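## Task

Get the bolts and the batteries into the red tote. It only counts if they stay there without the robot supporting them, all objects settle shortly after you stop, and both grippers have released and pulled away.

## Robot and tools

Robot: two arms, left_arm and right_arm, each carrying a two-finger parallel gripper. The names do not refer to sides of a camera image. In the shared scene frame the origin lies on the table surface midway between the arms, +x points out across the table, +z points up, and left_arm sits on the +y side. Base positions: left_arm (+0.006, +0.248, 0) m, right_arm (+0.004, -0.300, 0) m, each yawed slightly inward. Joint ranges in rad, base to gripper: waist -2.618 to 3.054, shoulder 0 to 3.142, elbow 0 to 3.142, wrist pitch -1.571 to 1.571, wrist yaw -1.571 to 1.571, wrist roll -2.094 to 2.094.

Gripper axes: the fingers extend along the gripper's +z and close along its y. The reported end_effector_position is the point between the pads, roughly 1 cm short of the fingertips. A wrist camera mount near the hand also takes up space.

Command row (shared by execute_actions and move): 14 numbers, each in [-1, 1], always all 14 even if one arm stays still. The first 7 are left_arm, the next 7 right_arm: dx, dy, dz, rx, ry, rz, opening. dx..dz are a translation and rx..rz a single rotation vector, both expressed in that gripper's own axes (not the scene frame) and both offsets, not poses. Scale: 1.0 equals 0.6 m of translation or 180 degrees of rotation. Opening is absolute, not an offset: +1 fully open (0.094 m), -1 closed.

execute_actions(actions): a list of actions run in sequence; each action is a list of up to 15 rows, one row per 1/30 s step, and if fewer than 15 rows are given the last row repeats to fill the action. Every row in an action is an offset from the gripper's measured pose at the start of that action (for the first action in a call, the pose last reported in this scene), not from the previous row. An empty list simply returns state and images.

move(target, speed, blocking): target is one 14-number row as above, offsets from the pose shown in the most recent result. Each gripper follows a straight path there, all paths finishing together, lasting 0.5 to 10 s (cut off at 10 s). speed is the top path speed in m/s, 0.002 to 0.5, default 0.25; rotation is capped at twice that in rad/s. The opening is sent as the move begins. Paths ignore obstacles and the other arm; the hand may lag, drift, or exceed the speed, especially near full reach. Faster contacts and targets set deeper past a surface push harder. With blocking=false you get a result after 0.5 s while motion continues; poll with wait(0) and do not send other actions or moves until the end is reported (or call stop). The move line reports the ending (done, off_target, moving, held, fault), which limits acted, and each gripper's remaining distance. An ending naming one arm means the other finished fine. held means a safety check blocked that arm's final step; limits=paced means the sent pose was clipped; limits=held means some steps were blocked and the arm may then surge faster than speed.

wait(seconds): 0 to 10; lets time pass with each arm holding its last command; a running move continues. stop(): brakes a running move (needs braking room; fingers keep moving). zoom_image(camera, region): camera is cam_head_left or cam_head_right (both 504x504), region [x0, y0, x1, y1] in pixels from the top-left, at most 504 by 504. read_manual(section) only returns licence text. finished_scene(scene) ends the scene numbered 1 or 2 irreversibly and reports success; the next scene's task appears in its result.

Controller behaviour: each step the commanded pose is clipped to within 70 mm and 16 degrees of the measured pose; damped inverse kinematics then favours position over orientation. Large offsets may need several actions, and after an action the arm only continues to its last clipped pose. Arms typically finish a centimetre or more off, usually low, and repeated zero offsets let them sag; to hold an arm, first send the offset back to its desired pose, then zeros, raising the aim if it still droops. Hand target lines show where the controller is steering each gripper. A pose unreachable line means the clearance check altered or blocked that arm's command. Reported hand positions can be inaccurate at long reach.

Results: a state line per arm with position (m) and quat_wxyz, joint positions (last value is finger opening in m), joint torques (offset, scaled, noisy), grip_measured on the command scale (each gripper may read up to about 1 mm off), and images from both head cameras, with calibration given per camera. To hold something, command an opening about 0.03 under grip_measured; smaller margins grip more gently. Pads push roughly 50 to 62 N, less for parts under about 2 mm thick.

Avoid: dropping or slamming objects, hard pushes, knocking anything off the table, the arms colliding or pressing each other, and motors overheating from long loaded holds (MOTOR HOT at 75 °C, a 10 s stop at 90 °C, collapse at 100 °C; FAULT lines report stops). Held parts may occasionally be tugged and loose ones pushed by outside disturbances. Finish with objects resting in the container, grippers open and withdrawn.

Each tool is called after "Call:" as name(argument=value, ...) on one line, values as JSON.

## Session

Call:
execute_actions(actions=[])

Scene clock: 0.00 s.
left_arm: end_effector_position=(+0.2666, -0.2726, +0.2169) grip_measured=+1.000 end_effector_quat_wxyz=(+0.528, +0.351, +0.569, -0.524) | right_arm: end_effector_position=(+0.5337, -0.3425, +0.1569) grip_measured=+1.000 end_effector_quat_wxyz=(+0.576, +0.195, +0.647, +0.459)
Joint positions: left_arm=[-1.095  2.071  1.142  1.041  0.32  -0.263  0.094] | right_arm=[-0.207  2.15   0.956  1.303 -0.67   1.034  0.094]
Joint velocities: left_arm=[ 0.007 -0.007  0.007  0.037 -0.022 -0.007  0.   ] | right_arm=[-0.012 -0.012 -0.022 -0.081  0.007  0.037  0.   ]
Joint torques (N m, as the arm reports them, + toward a larger angle): no reading
Motor temperatures (°C, as the motors report them): left_arm=[27 26 29 27 27 26] | right_arm=[25 29 26 25 26 27]
Hand target (left_arm): +0.267, -0.273, +0.217; +0.526, +0.352, +0.571, -0.522
Hand target (right_arm): +0.534, -0.343, +0.163; +0.582, +0.189, +0.645, +0.458

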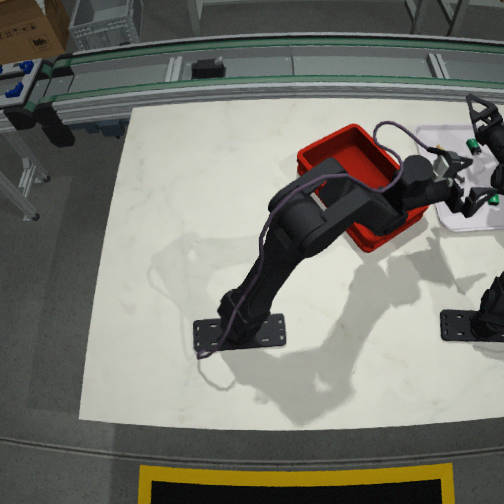

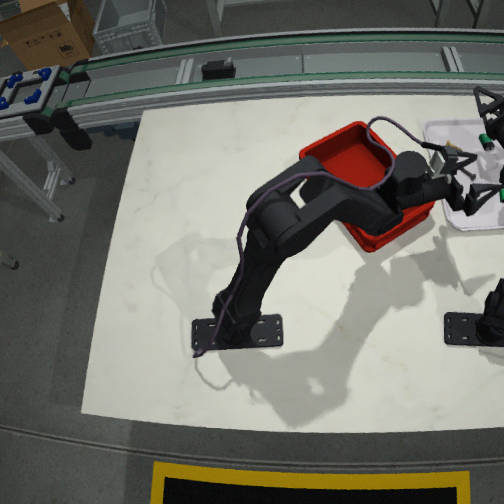

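Call:
move(target=[-0.357,0.533,-0.818,-0.43,-0.10,0.047,1,-0.117,-0.007,-0.456,0.332,0.417,-0.141,1], speed=0.3)

Call:
zoom_image(camera="cam_head_left", region=[374,110,504,240])

Scene clock: 13.10 s.
left_arm: end_effector_position=(+0.5010, +0.2966, +0.3068) grip_measured=+1.000 end_effector_quat_wxyz=(+0.747, -0.082, +0.657, -0.059) | right_arm: end_effector_position=(+0.2976, -0.5014, +0.1650) grip_measured=+1.000 end_effector_quat_wxyz=(-0.007, -0.012, +1.000, +0.002)
Joint positions: left_arm=[ 0.04   1.579  0.903  0.8    0.077 -0.213  0.094] | right_arm=[-0.517  1.927  1.876 -1.534  0.005 -0.625  0.094]
Joint velocities: left_arm=[ 0.012 -0.002  0.007  0.007 -0.051  0.022  0.   ] | right_arm=[-0.002 -0.007 -0.002  0.037  0.022 -0.022  0.   ]
Joint torques (N m, as the arm reports them, + toward a larger angle): left_arm=[ 0.41 -6.05  8.52  1.88 -0.11  0.03] | right_arm=[ 0.06 -9.73  7.42  0.19  0.03 -0.04]
Motor temperatures (°C, as the motors report them): left_arm=[27 29 30 29 27 26] | right_arm=[25 31 27 27 26 27]
Hand target (left_arm): +0.506, +0.301, +0.305; +0.742, -0.086, +0.663, -0.053
Hand target (right_arm): +0.299, -0.503, +0.169; -0.007, -0.016, +1.000, -0.001
Off the commanded pose (left_arm): 0.008 m, 2 deg.
Off the commanded pose (right_arm): 0.005 m, 2 deg.
move: done

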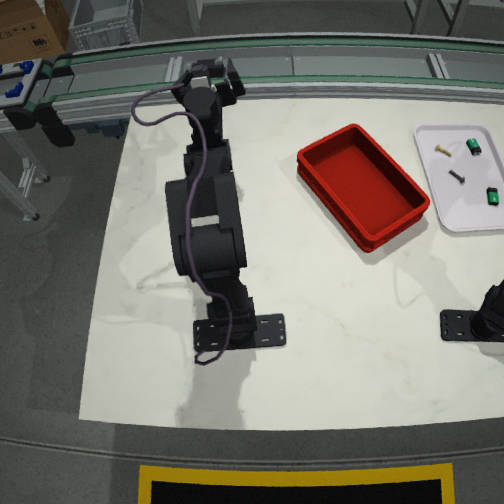

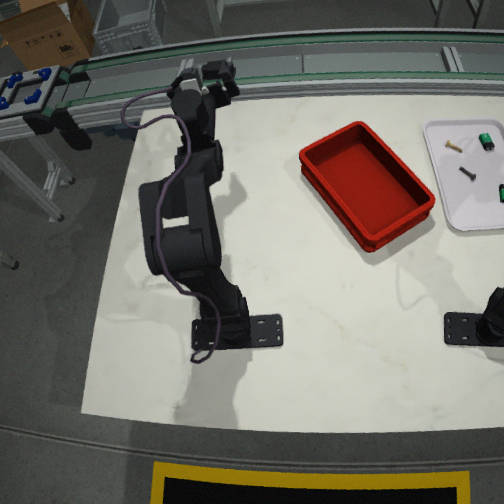

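Region (374, 110, 504, 240) of cam_head_left's 504x504 image, scaled by 3.877, with more detail than that image has.

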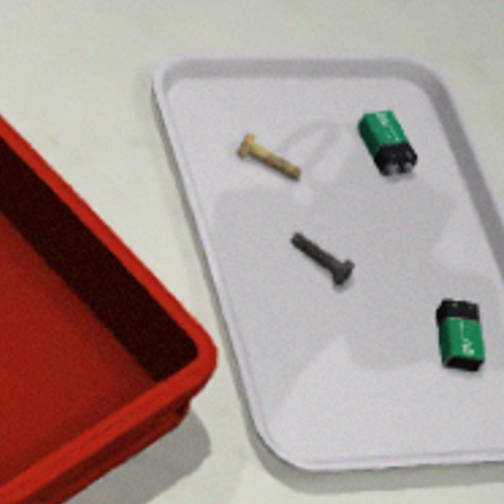

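Call:
move(target=[0,0,0,0,0,0,1,-0.093,0.137,0.158,0,0,0.052,0.6])

Call:
zoom_image(camera="cam_head_left", region=[374,110,504,240])

Scene clock: 29.73 s.
left_arm: end_effector_position=(+0.5010, +0.2966, +0.3066) grip_measured=+1.000 end_effector_quat_wxyz=(+0.747, -0.083, +0.657, -0.059) | right_arm: end_effector_position=(+0.3522, -0.4183, +0.0727) grip_measured=+0.603 end_effector_quat_wxyz=(-0.010, +0.066, +0.998, +0.001)
Joint positions: left_arm=[ 0.04   1.579  0.903  0.799  0.077 -0.213  0.094] | right_arm=[-0.245  1.975  1.574 -1.19   0.002 -0.198  0.075]
Joint velocities: left_arm=[ 0.012 -0.007 -0.017 -0.022 -0.007 -0.007  0.   ] | right_arm=[ 0.012 -0.002 -0.007  0.007  0.022  0.007  0.001]
Joint torques (N m, as the arm reports them, + toward a larger angle): left_arm=[ 0.08 -7.    6.77  2.17 -0.05 -0.03] | right_arm=[ -0.04 -11.52   4.13   0.52  -0.05   0.06]
Motor temperatures (°C, as the motors report them): left_arm=[27 28 32 31 27 26] | right_arm=[25 31 28 26 26 27]
Hand target (left_arm): +0.501, +0.297, +0.307; +0.747, -0.082, +0.657, -0.059
Hand target (right_arm): +0.353, -0.418, +0.072; -0.005, +0.070, +0.998, +0.001
Off the commanded pose (left_arm): 0.000 m, 0 deg.
Off the commanded pose (right_arm): 0.004 m, 1 deg.
move: done

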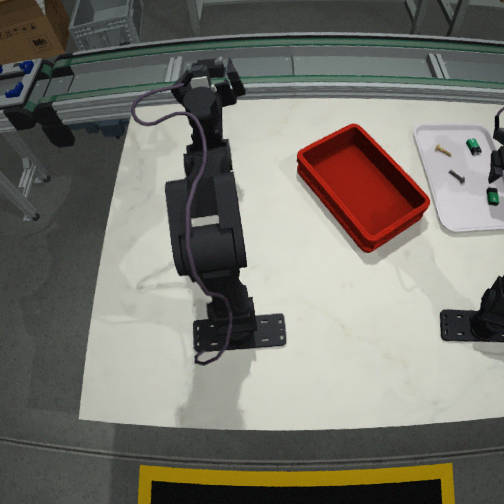

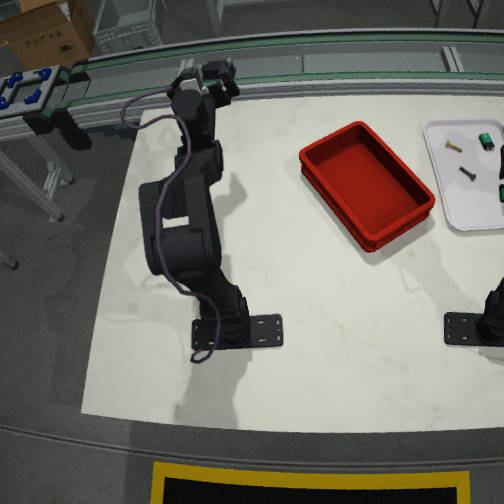

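Region (374, 110, 504, 240) of cam_head_left's 504x504 image, scaled by 3.877, with more detail than that image has.

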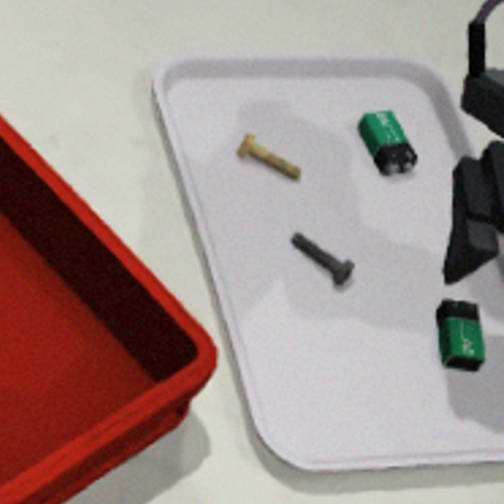

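Call:
move(target=[0,0,0,0,0,0,1,0.012,0.012,0.065,0,0,0,0.6], speed=0.1)

Call:
zoom_image(camera="cam_head_left", region=[374,110,504,240])

Scene clock: 33.77 s.
left_arm: end_effector_position=(+0.5010, +0.2966, +0.3066) grip_measured=+1.000 end_effector_quat_wxyz=(+0.747, -0.083, +0.657, -0.059) | right_arm: end_effector_position=(+0.3452, -0.4123, +0.0375) grip_measured=+0.603 end_effector_quat_wxyz=(-0.010, +0.066, +0.998, +0.001)
Joint positions: left_arm=[ 0.04   1.579  0.903  0.799  0.077 -0.213  0.094] | right_arm=[-0.235  1.975  1.431 -1.047  0.002 -0.188  0.075]
Joint velocities: left_arm=[-0.002 -0.007  0.007 -0.081 -0.022 -0.095  0.   ] | right_arm=[-0.007 -0.007  0.002  0.022  0.037  0.007  0.   ]
Joint torques (N m, as the arm reports them, + toward a larger angle): left_arm=[ 0.07 -7.    6.78  2.16 -0.05 -0.03] | right_arm=[  0.68 -10.65   4.04   0.51  -0.02   0.07]
Motor temperatures (°C, as the motors report them): left_arm=[27 28 32 31 27 26] | right_arm=[25 32 28 26 26 27]
Hand target (left_arm): +0.501, +0.297, +0.307; +0.747, -0.083, +0.657, -0.059
Hand target (right_arm): +0.346, -0.410, +0.034; -0.010, +0.066, +0.998, +0.001
Off the commanded pose (left_arm): 0.000 m, 0 deg.
Off the commanded pose (right_arm): 0.004 m, 0 deg.
move: done

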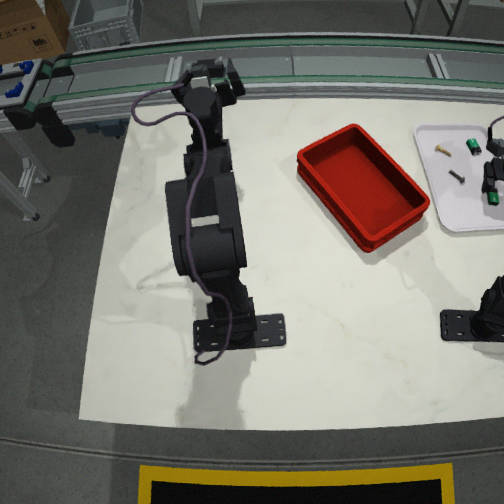

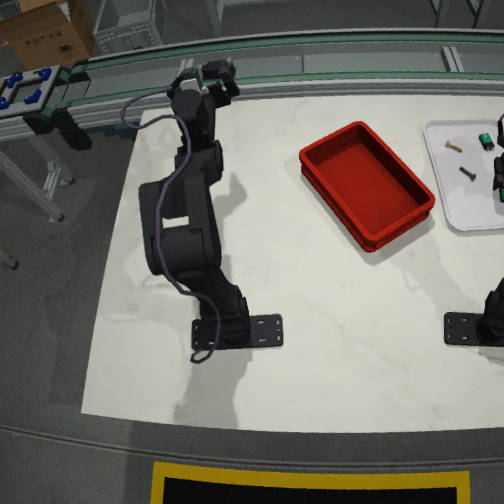

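Region (374, 110, 504, 240) of cam_head_left's 504x504 image, scaled by 3.877, with more detail than that image has.

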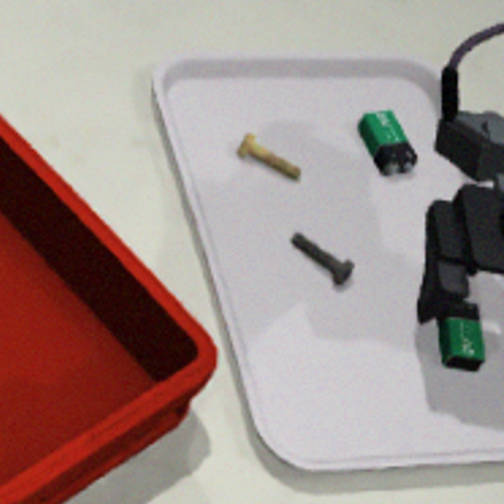

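Call:
move(target=[0,0,0,0,0,0,1,0.005,0,0.036,0,0,0,0.6], speed=0.06)

Call:
move(target=[0,0,0,0,0,0,1,0,0,0,0,0,0,-0.55])

Call:
zoom_image(camera="cam_head_left", region=[284,110,504,270])

Scene clock: 37.43 s.
left_arm: end_effector_position=(+0.5010, +0.2966, +0.3066) grip_measured=+1.000 end_effector_quat_wxyz=(+0.747, -0.083, +0.657, -0.059) | right_arm: end_effector_position=(+0.3433, -0.4116, +0.0213) grip_measured=+0.603 end_effector_quat_wxyz=(-0.008, +0.066, +0.998, +0.001)
Joint positions: left_arm=[ 0.04   1.579  0.903  0.799  0.077 -0.213  0.094] | right_arm=[-0.235  1.984  1.376 -0.979  0.002 -0.188  0.075]
Joint velocities: left_arm=[ 0.002  0.012 -0.002  0.051 -0.007  0.007  0.   ] | right_arm=[ 0.007 -0.017  0.007  0.095 -0.022  0.022 -0.   ]
Joint torques (N m, as the arm reports them, + toward a larger angle): left_arm=[ 0.07 -7.    6.78  2.17 -0.06 -0.03] | right_arm=[ -0.01 -10.28   3.81   0.52  -0.01   0.  ]
Motor temperatures (°C, as the motors report them): left_arm=[27 28 32 32 27 26] | right_arm=[25 32 28 25 26 27]
Hand target (left_arm): +0.501, +0.297, +0.307; +0.747, -0.083, +0.657, -0.059
Hand target (right_arm): +0.342, -0.411, +0.016; -0.010, +0.066, +0.998, +0.002
Off the commanded pose (left_arm): 0.000 m, 0 deg.
Off the commanded pose (right_arm): 0.005 m, 0 deg.
move: done

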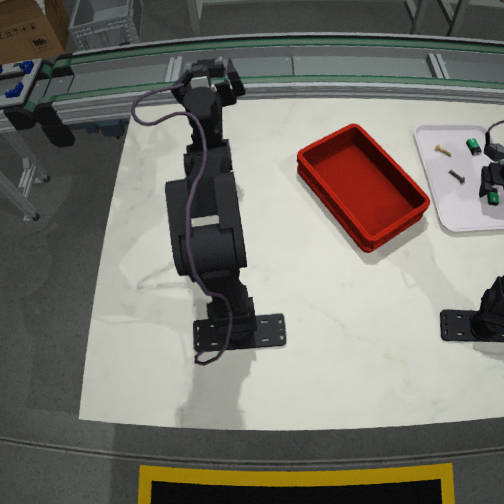

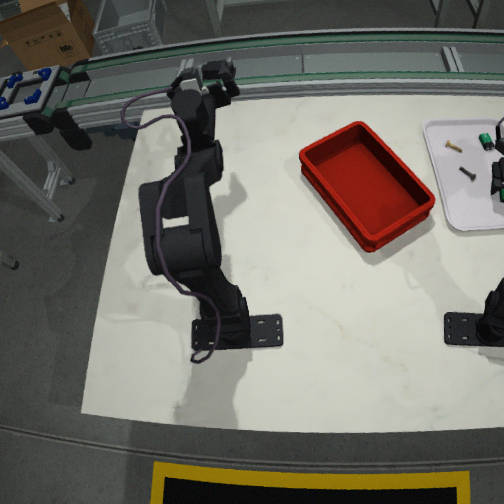

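Scene clock: 37.93 s.
left_arm: end_effector_position=(+0.5010, +0.2966, +0.3066) grip_measured=+1.000 end_effector_quat_wxyz=(+0.747, -0.083, +0.657, -0.059) | right_arm: end_effector_position=(+0.3432, -0.4117, +0.0213) grip_measured=-0.483 end_effector_quat_wxyz=(-0.008, +0.066, +0.998, +0.001)
Joint positions: left_arm=[ 0.04   1.579  0.903  0.799  0.077 -0.213  0.094] | right_arm=[-0.235  1.984  1.376 -0.979  0.003 -0.188  0.024]
Joint velocities: left_arm=[-0.002  0.002 -0.022 -0.007  0.007 -0.037  0.   ] | right_arm=[-0.007 -0.002 -0.012  0.037  0.022 -0.11  -0.   ]
Joint torques (N m, as the arm reports them, + toward a larger angle): left_arm=[ 0.08 -7.    6.77  2.17 -0.05 -0.03] | right_arm=[  0.   -10.75   5.     0.37  -0.01   0.01]
Motor temperatures (°C, as the motors report them): left_arm=[27 28 32 32 27 26] | right_arm=[25 32 28 25 26 27]
Hand target (left_arm): +0.501, +0.297, +0.307; +0.747, -0.083, +0.657, -0.059
Hand target (right_arm): +0.343, -0.412, +0.021; -0.008, +0.066, +0.998, +0.001
Off the commanded pose (left_arm): 0.000 m, 0 deg.
Off the commanded pose (right_arm): 0.000 m, 0 deg.
move: done

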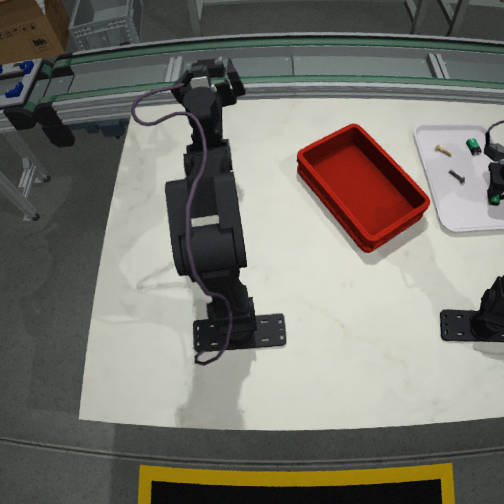

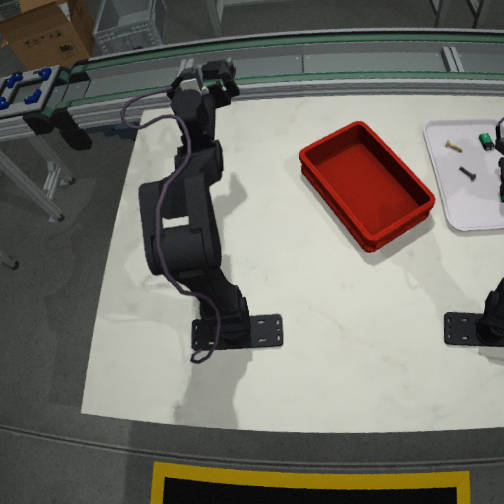

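Region (284, 110, 504, 270) of cam_head_left's 504x504 image, scaled by 2.291, with more detail than that image has; it fills the top 367 rows of this view, and the rest is white.

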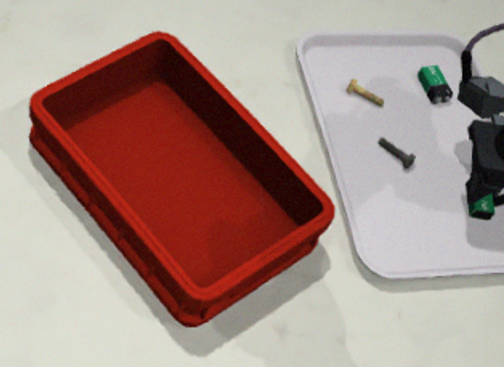

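Call:
move(target=[0,0,0,0,0,0,1,0,0,-0.19,0,0,0,-0.55])

Call:
move(target=[0,0,0,0,0,0,1,0.12,0.66,0,0,0,-0.226,-0.55], speed=0.3)

Scene clock: 47.77 s.
left_arm: end_effector_position=(+0.5010, +0.2966, +0.3066) grip_measured=+1.000 end_effector_quat_wxyz=(+0.747, -0.083, +0.657, -0.059) | right_arm: end_effector_position=(+0.3421, -0.4113, +0.1277) grip_measured=-0.483 end_effector_quat_wxyz=(-0.015, +0.066, +0.998, +0.003)
Joint positions: left_arm=[ 0.04   1.579  0.903  0.799  0.077 -0.213  0.094] | right_arm=[-0.235  1.925  1.724 -1.4    0.003 -0.188  0.024]
Joint velocities: left_arm=[-0.002  0.022 -0.002  0.037 -0.037  0.007  0.   ] | right_arm=[-0.012 -0.007 -0.002 -0.051  0.007  0.007  0.   ]
Joint torques (N m, as the arm reports them, + toward a larger angle): left_arm=[ 0.08 -7.    6.77  2.16 -0.05 -0.03] | right_arm=[ -0.37 -10.92   7.39   0.19  -0.01  -0.04]
Motor temperatures (°C, as the motors report them): left_arm=[27 28 32 33 27 26] | right_arm=[25 32 28 25 26 27]
Hand target (left_arm): +0.501, +0.297, +0.307; +0.747, -0.083, +0.657, -0.059
Hand target (right_arm): +0.344, -0.414, +0.135; -0.008, +0.066, +0.998, +0.001
Off the commanded pose (left_arm): 0.000 m, 0 deg.
Off the commanded pose (right_arm): 0.008 m, 1 deg.
move: done

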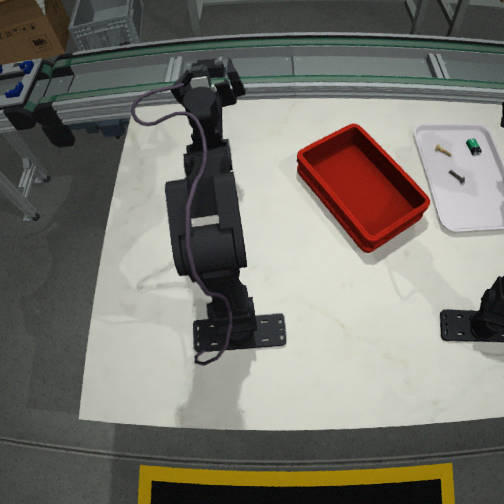

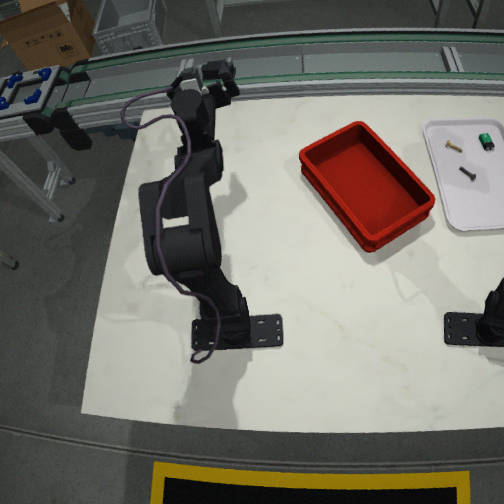

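Scene clock: 49.80 s.
left_arm: end_effector_position=(+0.5010, +0.2966, +0.3066) grip_measured=+1.000 end_effector_quat_wxyz=(+0.747, -0.083, +0.657, -0.059) | right_arm: end_effector_position=(+0.3283, -0.0106, +0.1291) grip_measured=-0.483 end_effector_quat_wxyz=(-0.005, -0.292, +0.957, +0.006)
Joint positions: left_arm=[ 0.04   1.579  0.903  0.799  0.077 -0.213  0.094] | right_arm=[ 0.805  2.27   2.258 -1.563 -0.014  0.128  0.024]
Joint velocities: left_arm=[-0.002 -0.007 -0.007  0.037 -0.037 -0.037  0.   ] | right_arm=[-0.017  0.002 -0.007 -0.022 -0.022  0.037 -0.   ]
Joint torques (N m, as the arm reports them, + toward a larger angle): left_arm=[ 0.07 -6.99  6.78  2.16 -0.05 -0.03] | right_arm=[ -0.61 -13.82   7.49   0.25  -0.01   0.08]
Motor temperatures (°C, as the motors report them): left_arm=[27 28 32 33 27 26] | right_arm=[25 32 28 25 26 27]
Hand target (left_arm): +0.501, +0.297, +0.307; +0.747, -0.083, +0.657, -0.059
Hand target (right_arm): +0.332, -0.011, +0.137; +0.003, -0.285, +0.959, +0.010
Off the commanded pose (left_arm): 0.000 m, 0 deg.
Off the commanded pose (right_arm): 0.006 m, 1 deg.
joint sent to its limit (right arm) — the command would take joint 4 (wrist pitch) past its lower limit, so that joint was sent only as far as its limit.
move: done

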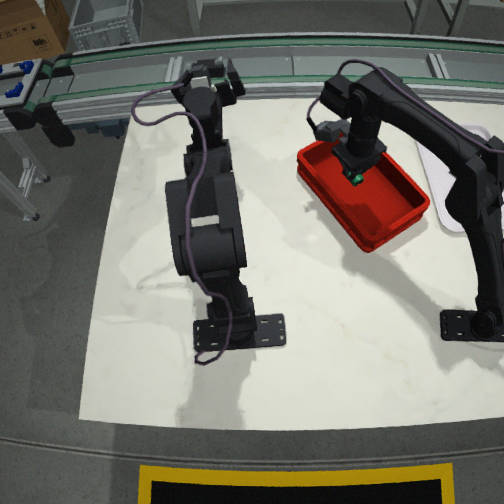

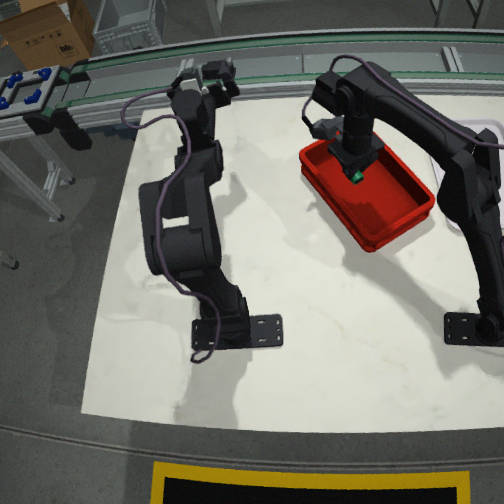

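Call:
move(target=[0,0,0,0,0,0,1,0,-0.02,0.12,0,0,0,-0.55], speed=0.12)

Call:
zoom_image(camera="cam_head_left", region=[284,100,454,270])

Scene clock: 53.83 s.
left_arm: end_effector_position=(+0.5010, +0.2966, +0.3066) grip_measured=+1.000 end_effector_quat_wxyz=(+0.747, -0.083, +0.657, -0.059) | right_arm: end_effector_position=(+0.3292, -0.0183, +0.0462) grip_measured=-0.483 end_effector_quat_wxyz=(-0.022, -0.291, +0.956, -0.002)
Joint positions: left_arm=[ 0.04   1.579  0.903  0.799  0.077 -0.213  0.094] | right_arm=[ 0.79   2.269  1.923 -1.267 -0.014  0.114  0.024]
Joint velocities: left_arm=[-0.002 -0.007 -0.012 -0.022  0.007 -0.081  0.   ] | right_arm=[ 0.012  0.002  0.007  0.022  0.007  0.007 -0.   ]
Joint torques (N m, as the arm reports them, + toward a larger angle): left_arm=[ 0.07 -7.    6.77  2.16 -0.06 -0.03] | right_arm=[ -0.56 -16.71   4.13   0.44  -0.02  -0.07]
Motor temperatures (°C, as the motors report them): left_arm=[27 28 32 33 27 26] | right_arm=[25 33 28 25 26 27]
Hand target (left_arm): +0.501, +0.297, +0.307; +0.747, -0.083, +0.657, -0.059
Hand target (right_arm): +0.333, -0.019, +0.057; -0.006, -0.292, +0.957, +0.005
Off the commanded pose (left_arm): 0.000 m, 0 deg.
Off the commanded pose (right_arm): 0.012 m, 2 deg.
move: off_target (right_arm)

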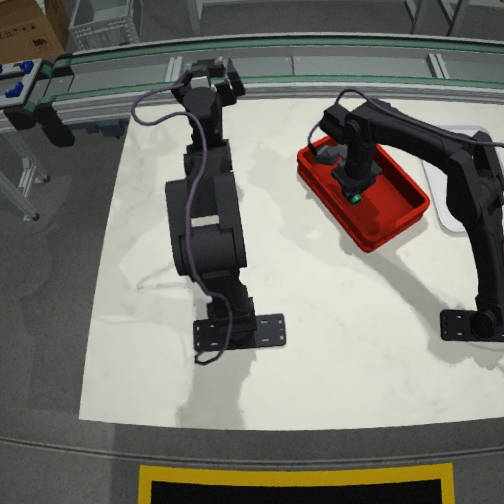

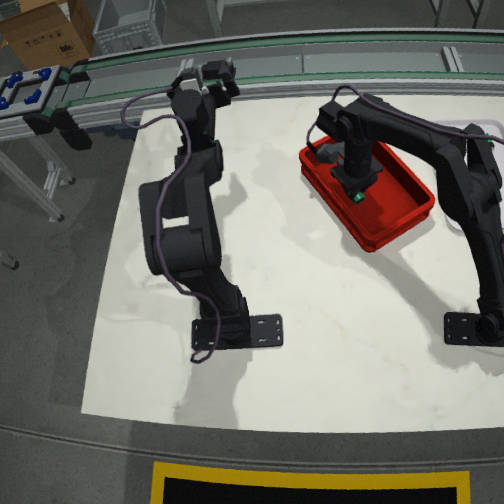

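Region (284, 100, 454, 270) of cam_head_left's 504x504 image, scaled by 2.965, with more detail than that image has.

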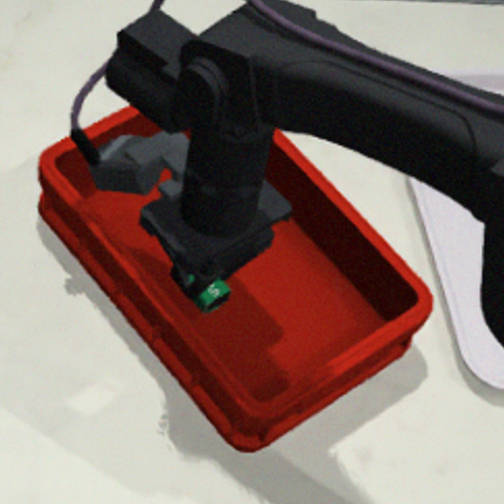

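Call:
move(target=[0,0,0,0,0,0,1,0,0,0.036,0,0,0.08,-0.55], speed=0.08)

Scene clock: 57.70 s.
left_arm: end_effector_position=(+0.5010, +0.2966, +0.3066) grip_measured=+1.000 end_effector_quat_wxyz=(+0.747, -0.083, +0.657, -0.059) | right_arm: end_effector_position=(+0.3293, -0.0182, +0.0321) grip_measured=-0.483 end_effector_quat_wxyz=(-0.018, -0.173, +0.985, -0.002)
Joint positions: left_arm=[ 0.04   1.579  0.903  0.799  0.077 -0.213  0.094] | right_arm=[ 0.79   2.269  1.867 -1.203 -0.014  0.357  0.024]
Joint velocities: left_arm=[-0.027 -0.002  0.007 -0.007  0.037 -0.066  0.   ] | right_arm=[-0.002 -0.002  0.007 -0.007  0.037  0.007  0.   ]
Joint torques (N m, as the arm reports them, + toward a larger angle): left_arm=[ 0.07 -7.    6.78  2.17 -0.05 -0.03] | right_arm=[  0.15 -12.65   4.11   0.45  -0.03   0.05]
Motor temperatures (°C, as the motors report them): left_arm=[27 29 32 34 27 26] | right_arm=[25 34 28 25 26 27]
Hand target (left_arm): +0.501, +0.297, +0.307; +0.747, -0.083, +0.657, -0.059
Hand target (right_arm): +0.328, -0.018, +0.025; -0.021, -0.169, +0.985, -0.004
Off the commanded pose (left_arm): 0.000 m, 0 deg.
Off the commanded pose (right_arm): 0.008 m, 1 deg.
move: done

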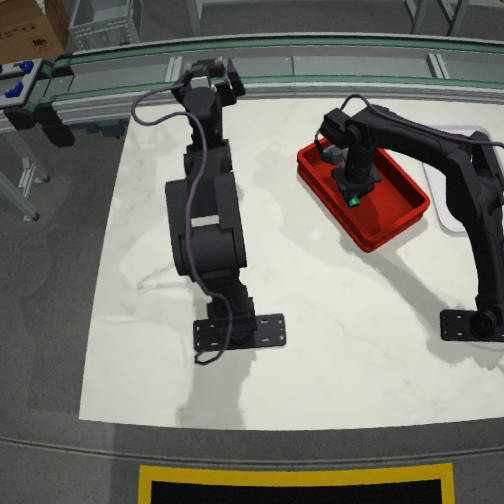

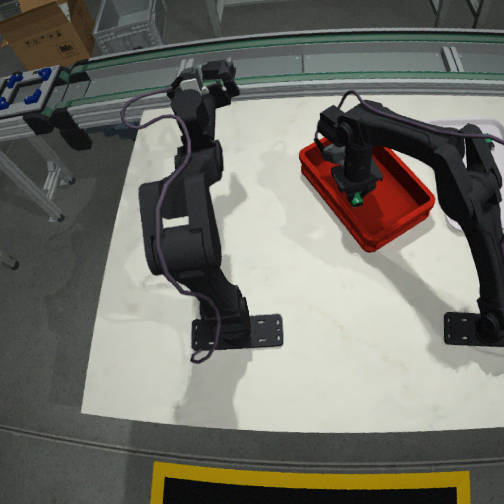

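Call:
move(target=[0,0,0,0,0,0,1,0,0,0.024,0,0,0,-0.55], speed=0.05)

Call:
move(target=[0,0,0,0,0,0,1,0,0,0,0,0,0,-0.2])

Call:
move(target=[0,0,0,0,0,0,1,0,0,-0.17,0,-0.02,0,-0.2])

Scene clock: 60.37 s.
left_arm: end_effector_position=(+0.5010, +0.2966, +0.3066) grip_measured=+1.000 end_effector_quat_wxyz=(+0.747, -0.083, +0.657, -0.059) | right_arm: end_effector_position=(+0.3301, -0.0175, +0.0288) grip_measured=-0.483 end_effector_quat_wxyz=(-0.015, -0.172, +0.985, -0.001)
Joint positions: left_arm=[ 0.04   1.579  0.903  0.799  0.077 -0.213  0.094] | right_arm=[ 0.79   2.269  1.854 -1.183 -0.014  0.36   0.024]
Joint velocities: left_arm=[ 0.002  0.007 -0.012  0.007 -0.037  0.007  0.   ] | right_arm=[ 0.002 -0.007 -0.012 -0.022  0.022  0.007 -0.001]
Joint torques (N m, as the arm reports them, + toward a larger angle): left_arm=[ 0.07 -7.    6.77  2.17 -0.05 -0.03] | right_arm=[  0.11 -12.8    2.8    0.68   0.01   0.  ]
Motor temperatures (°C, as the motors report them): left_arm=[27 29 32 34 27 26] | right_arm=[25 34 28 25 26 27]
Hand target (left_arm): +0.501, +0.297, +0.307; +0.747, -0.083, +0.657, -0.059
Hand target (right_arm): +0.329, -0.018, +0.018; -0.018, -0.173, +0.985, -0.002
Off the commanded pose (left_arm): 0.000 m, 0 deg.
Off the commanded pose (right_arm): 0.011 m, 0 deg.
move: off_target (right_arm)

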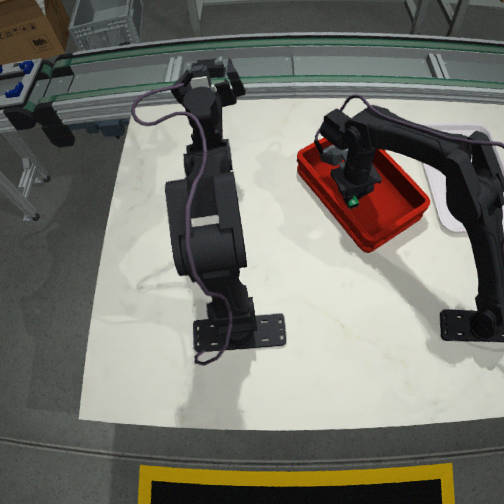

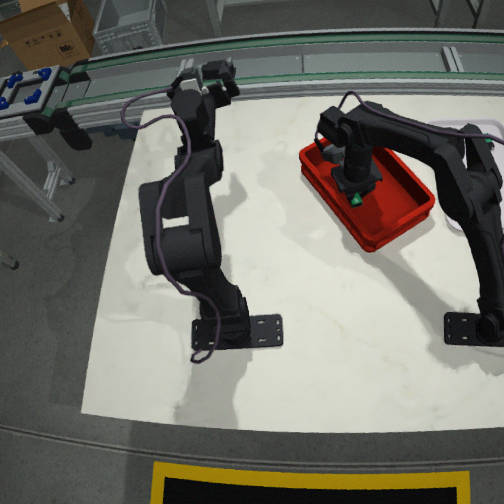

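Scene clock: 60.87 s.
left_arm: end_effector_position=(+0.5010, +0.2966, +0.3066) grip_measured=+1.000 end_effector_quat_wxyz=(+0.747, -0.083, +0.657, -0.059) | right_arm: end_effector_position=(+0.3298, -0.0178, +0.0280) grip_measured=-0.203 end_effector_quat_wxyz=(-0.016, -0.172, +0.985, -0.001)
Joint positions: left_arm=[ 0.04   1.579  0.903  0.799  0.077 -0.213  0.094] | right_arm=[ 0.79   2.271  1.854 -1.184 -0.014  0.36   0.037]
Joint velocities: left_arm=[ 0.017  0.002 -0.012  0.007 -0.007 -0.007  0.   ] | right_arm=[-0.007 -0.002 -0.002  0.022 -0.022  0.007 -0.001]
Joint torques (N m, as the arm reports them, + toward a larger angle): left_arm=[ 0.07 -7.    6.78  2.17 -0.05 -0.03] | right_arm=[  0.01 -13.67   5.11   0.35  -0.03   0.  ]
Motor temperatures (°C, as the motors report them): left_arm=[27 29 32 34 27 26] | right_arm=[25 34 28 25 26 27]
Hand target (left_arm): +0.501, +0.297, +0.307; +0.747, -0.083, +0.657, -0.059
Hand target (right_arm): +0.330, -0.018, +0.029; -0.015, -0.172, +0.985, -0.001
Off the commanded pose (left_arm): 0.000 m, 0 deg.
Off the commanded pose (right_arm): 0.001 m, 0 deg.
move: done

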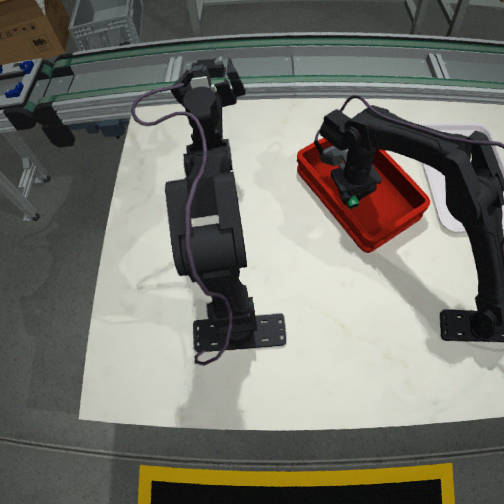

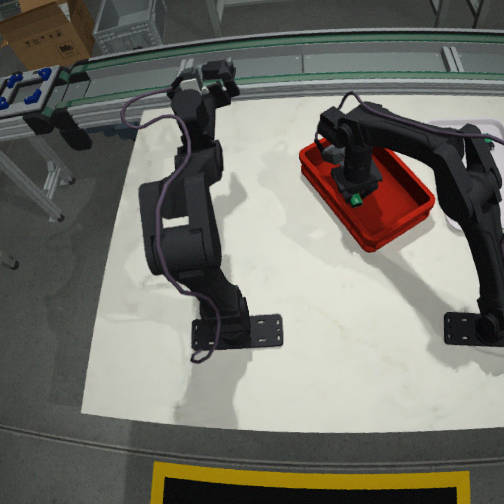

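Scene clock: 62.03 s.
left_arm: end_effector_position=(+0.5010, +0.2966, +0.3066) grip_measured=+1.000 end_effector_quat_wxyz=(+0.747, -0.083, +0.657, -0.059) | right_arm: end_effector_position=(+0.3319, -0.0195, +0.1249) grip_measured=-0.203 end_effector_quat_wxyz=(+0.009, -0.172, +0.985, +0.005)
Joint positions: left_arm=[ 0.04   1.579  0.903  0.799  0.077 -0.213  0.094] | right_arm=[ 0.79   2.211  2.142 -1.48   0.     0.36   0.037]
Joint velocities: left_arm=[ 0.002  0.007  0.002 -0.022 -0.095 -0.037  0.   ] | right_arm=[-0.022 -0.022 -0.002 -0.022 -0.037 -0.066 -0.   ]
Joint torques (N m, as the arm reports them, + toward a larger angle): left_arm=[ 0.08 -6.99  6.78  2.17 -0.05 -0.03] | right_arm=[  0.22 -12.72   7.32   0.3    0.06   0.03]
Motor temperatures (°C, as the motors report them): left_arm=[27 29 32 34 27 26] | right_arm=[25 34 28 25 26 27]
Hand target (left_arm): +0.501, +0.297, +0.307; +0.747, -0.083, +0.657, -0.059
Hand target (right_arm): +0.334, -0.019, +0.130; +0.015, -0.171, +0.985, +0.004
Off the commanded pose (left_arm): 0.000 m, 0 deg.
Off the commanded pose (right_arm): 0.006 m, 1 deg.
move: done

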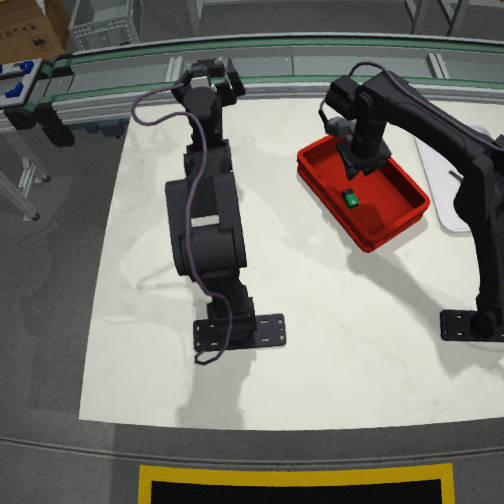

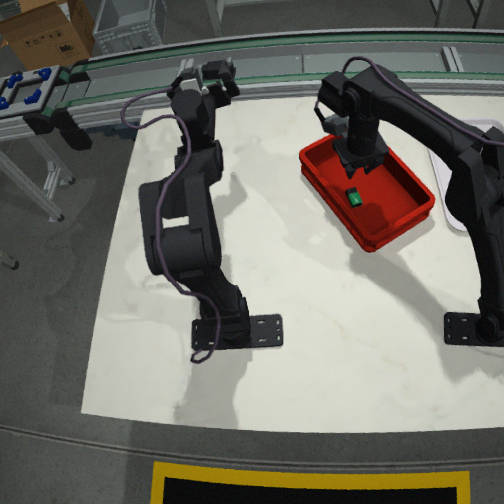

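Call:
move(target=[0,0,0,0,0,0,1,0.045,-0.508,0,0,0,-0.14,0.4], speed=0.3)

Call:
move(target=[0,0,0,0,0,0,1,0,0,0.13,0,0,0,0.4], speed=0.12)

Call:
zoom_image(camera="cam_head_left", region=[374,110,504,240])

Scene clock: 67.07 s.
left_arm: end_effector_position=(+0.5010, +0.2966, +0.3066) grip_measured=+1.000 end_effector_quat_wxyz=(+0.747, -0.083, +0.657, -0.059) | right_arm: end_effector_position=(+0.3989, -0.3198, +0.1128) grip_measured=+0.397 end_effector_quat_wxyz=(-0.003, -0.375, +0.927, -0.000)
Joint positions: left_arm=[ 0.04   1.579  0.903  0.799  0.077 -0.213  0.094] | right_arm=[ 0.033  2.062  1.861 -1.374  0.003 -0.821  0.066]
Joint velocities: left_arm=[-0.007  0.002 -0.022 -0.022 -0.022 -0.007  0.   ] | right_arm=[-0.012  0.002  0.007 -0.007  0.051 -0.007  0.   ]
Joint torques (N m, as the arm reports them, + toward a larger angle): left_arm=[ 0.07 -7.    6.77  2.17 -0.05 -0.03] | right_arm=[  0.54 -11.21   7.58   0.28  -0.14  -0.04]
Motor temperatures (°C, as the motors report them): left_arm=[27 29 32 34 27 26] | right_arm=[25 34 28 25 26 27]
Hand target (left_arm): +0.501, +0.297, +0.307; +0.747, -0.083, +0.657, -0.059
Hand target (right_arm): +0.403, -0.315, +0.117; +0.004, -0.383, +0.924, +0.004
Off the commanded pose (left_arm): 0.000 m, 0 deg.
Off the commanded pose (right_arm): 0.015 m, 2 deg.
move: off_target (right_arm)

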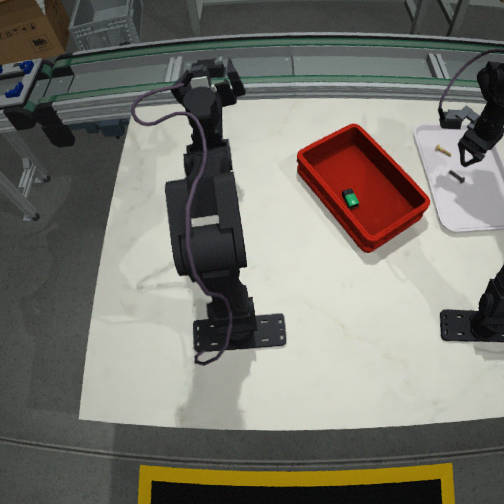

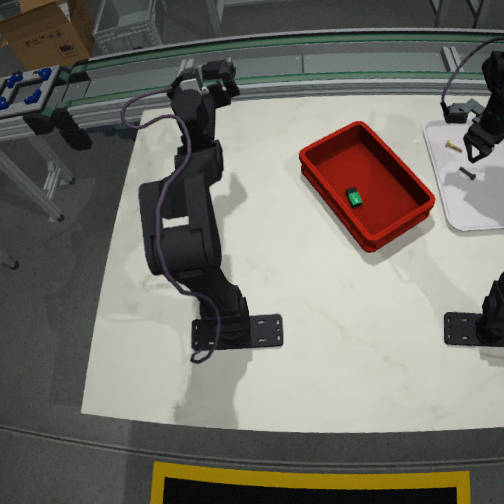

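Scene clock: 68.30 s.
left_arm: end_effector_position=(+0.5010, +0.2966, +0.3066) grip_measured=+1.000 end_effector_quat_wxyz=(+0.747, -0.083, +0.657, -0.059) | right_arm: end_effector_position=(+0.3988, -0.3198, +0.0367) grip_measured=+0.397 end_effector_quat_wxyz=(-0.005, -0.375, +0.927, +0.001)
Joint positions: left_arm=[ 0.04   1.579  0.903  0.799  0.077 -0.213  0.094] | right_arm=[ 0.033  2.099  1.612 -1.093  0.003 -0.821  0.066]
Joint velocities: left_arm=[-0.002  0.007 -0.012 -0.007 -0.007 -0.022  0.   ] | right_arm=[ 0.007 -0.017 -0.007  0.037 -0.081 -0.037 -0.   ]
Joint torques (N m, as the arm reports them, + toward a larger angle): left_arm=[ 0.07 -7.    6.78  2.17 -0.05 -0.03] | right_arm=[  0.26 -12.23   4.44   0.51  -0.02   0.02]
Motor temperatures (°C, as the motors report them): left_arm=[27 29 32 34 27 26] | right_arm=[25 34 28 25 26 27]
Hand target (left_arm): +0.501, +0.297, +0.307; +0.747, -0.083, +0.657, -0.059
Hand target (right_arm): +0.399, -0.319, +0.035; -0.003, -0.375, +0.927, -0.000
Off the commanded pose (left_arm): 0.000 m, 0 deg.
Off the commanded pose (right_arm): 0.002 m, 0 deg.
move: done

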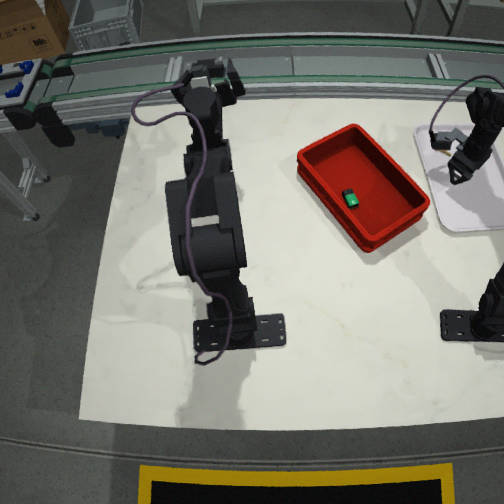

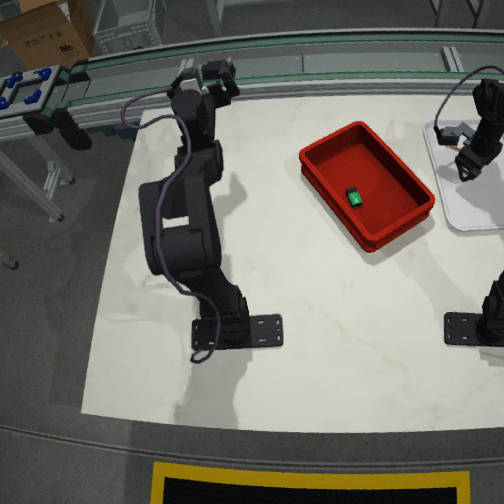

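Region (374, 110, 504, 240) of cam_head_left's 504x504 image, scaled by 3.877, with more detail than that image has.

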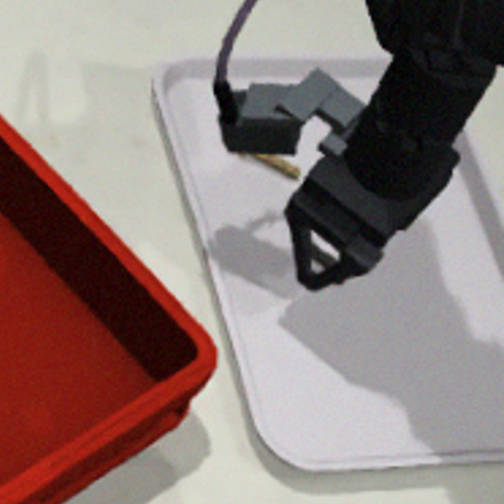

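Call:
move(target=[0,0,0,0,0,0,1,-0.021,-0.02,0.036,0,0,0,0.4], speed=0.06)

Call:
zoom_image(camera="cam_head_left", region=[374,110,504,240])

Scene clock: 71.97 s.
left_arm: end_effector_position=(+0.5010, +0.2966, +0.3066) grip_measured=+1.000 end_effector_quat_wxyz=(+0.747, -0.083, +0.657, -0.059) | right_arm: end_effector_position=(+0.4082, -0.3205, +0.0180) grip_measured=+0.397 end_effector_quat_wxyz=(-0.011, -0.375, +0.927, +0.002)
Joint positions: left_arm=[ 0.04   1.579  0.903  0.799  0.077 -0.213  0.094] | right_arm=[ 0.033  2.167  1.643 -1.069  0.005 -0.821  0.066]
Joint velocities: left_arm=[ 0.007 -0.012 -0.012 -0.081 -0.022  0.051  0.   ] | right_arm=[ 0.002 -0.017 -0.007 -0.022  0.022 -0.037 -0.   ]
Joint torques (N m, as the arm reports them, + toward a larger angle): left_arm=[ 0.06 -7.    6.77  2.17 -0.05 -0.03] | right_arm=[  0.25 -10.77   6.95   0.48  -0.01   0.02]
Motor temperatures (°C, as the motors report them): left_arm=[27 29 32 35 27 26] | right_arm=[25 34 28 25 26 27]
Hand target (left_arm): +0.501, +0.297, +0.307; +0.747, -0.083, +0.657, -0.059
Hand target (right_arm): +0.416, -0.320, +0.015; -0.004, -0.375, +0.927, +0.001
Off the commanded pose (left_arm): 0.000 m, 0 deg.
Off the commanded pose (right_arm): 0.008 m, 1 deg.
move: done

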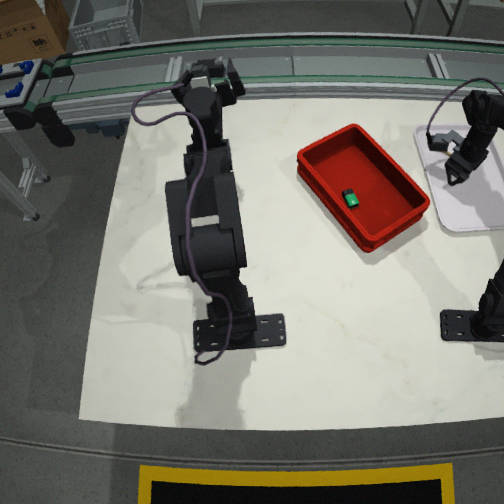

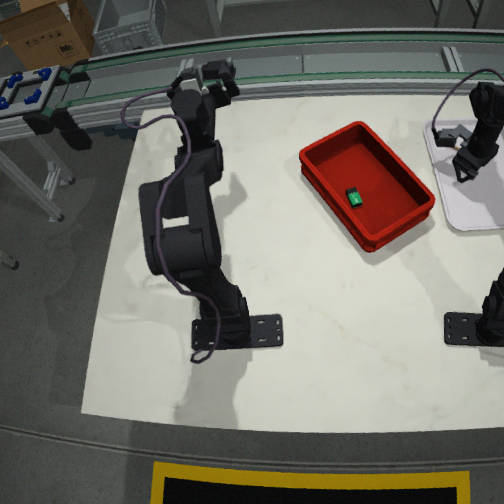

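Region (374, 110, 504, 240) of cam_head_left's 504x504 image, scaled by 3.877, with more detail than that image has.

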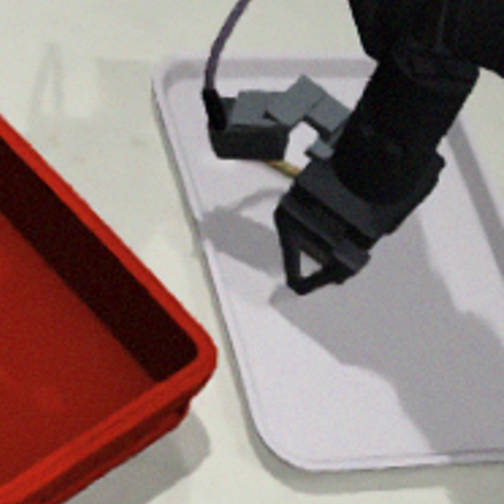

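Call:
move(target=[0,0,0,0,0,0,1,0,0,-0.002,0,0,0,-1])

Call:
move(target=[0,0,0,0,0,0,1,0,0,-0.19,0,-0.015,0,-1])

Scene clock: 74.60 s.
left_arm: end_effector_position=(+0.5010, +0.2966, +0.3066) grip_measured=+1.000 end_effector_quat_wxyz=(+0.747, -0.083, +0.657, -0.059) | right_arm: end_effector_position=(+0.4088, -0.3212, +0.0180) grip_measured=-0.856 end_effector_quat_wxyz=(-0.011, -0.375, +0.927, +0.000)
Joint positions: left_arm=[ 0.04   1.579  0.903  0.799  0.077 -0.213  0.094] | right_arm=[ 0.033  2.167  1.643 -1.066  0.008 -0.821  0.007]
Joint velocities: left_arm=[ 0.012 -0.007  0.002 -0.081 -0.007 -0.051  0.   ] | right_arm=[-0.007  0.002  0.007  0.007  0.007  0.066 -0.001]
Joint torques (N m, as the arm reports them, + toward a larger angle): left_arm=[ 0.07 -6.99  6.77  2.16 -0.05 -0.03] | right_arm=[ -0.03 -12.75   5.29   0.28  -0.05   0.  ]
Motor temperatures (°C, as the motors report them): left_arm=[27 29 32 35 27 26] | right_arm=[25 34 28 25 26 27]
Hand target (left_arm): +0.501, +0.297, +0.307; +0.747, -0.083, +0.657, -0.059
Hand target (right_arm): +0.408, -0.321, +0.019; -0.011, -0.375, +0.927, +0.003
Off the commanded pose (left_arm): 0.000 m, 0 deg.
Off the commanded pose (right_arm): 0.002 m, 0 deg.
move: done

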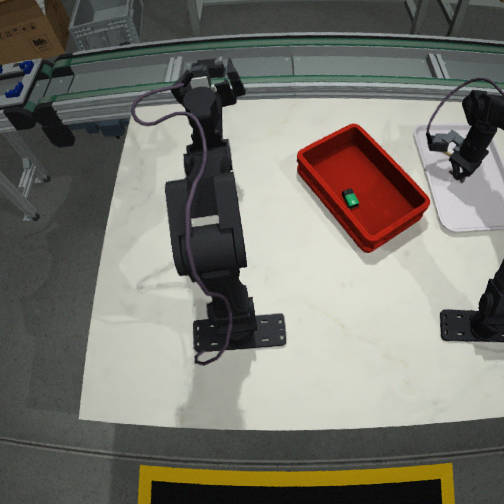

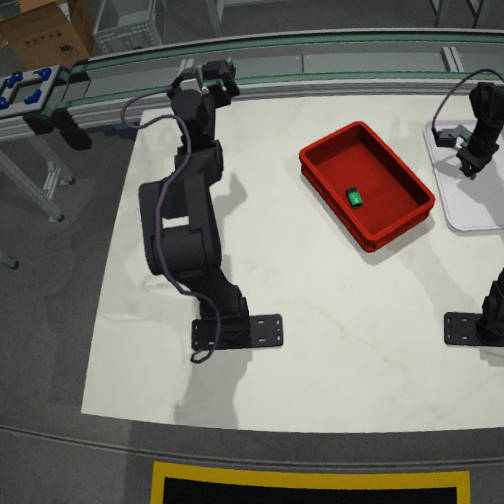

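Scene clock: 75.80 s.
left_arm: end_effector_position=(+0.5010, +0.2966, +0.3066) grip_measured=+1.000 end_effector_quat_wxyz=(+0.747, -0.083, +0.657, -0.059) | right_arm: end_effector_position=(+0.4088, -0.3214, +0.1259) grip_measured=-0.856 end_effector_quat_wxyz=(+0.005, -0.375, +0.927, +0.004)
Joint positions: left_arm=[ 0.04   1.579  0.903  0.799  0.077 -0.213  0.094] | right_arm=[ 0.024  2.1    1.97  -1.435 -0.012 -0.83   0.007]
Joint velocities: left_arm=[-0.027  0.007 -0.012 -0.022  0.007  0.037  0.   ] | right_arm=[-0.007  0.012 -0.012 -0.037 -0.051  0.051 -0.   ]
Joint torques (N m, as the arm reports them, + toward a larger angle): left_arm=[ 0.07 -6.99  6.77  2.16 -0.05 -0.03] | right_arm=[ -0.66 -12.17   7.35   0.27  -0.16  -0.05]
Motor temperatures (°C, as the motors report them): left_arm=[27 29 32 35 27 26] | right_arm=[25 34 28 25 26 27]
Hand target (left_arm): +0.501, +0.297, +0.307; +0.747, -0.083, +0.657, -0.059
Hand target (right_arm): +0.410, -0.322, +0.132; +0.011, -0.375, +0.927, +0.009
Off the commanded pose (left_arm): 0.000 m, 0 deg.
Off the commanded pose (right_arm): 0.007 m, 1 deg.
move: done

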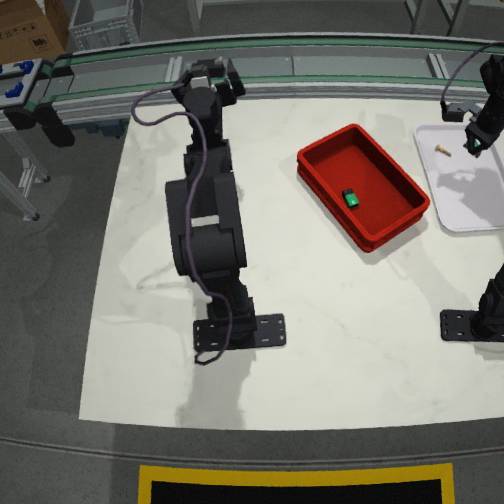

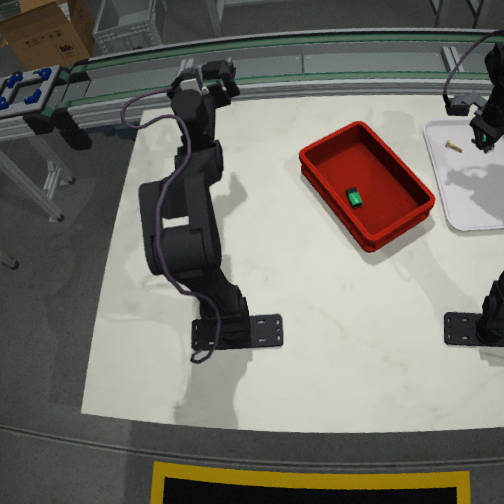

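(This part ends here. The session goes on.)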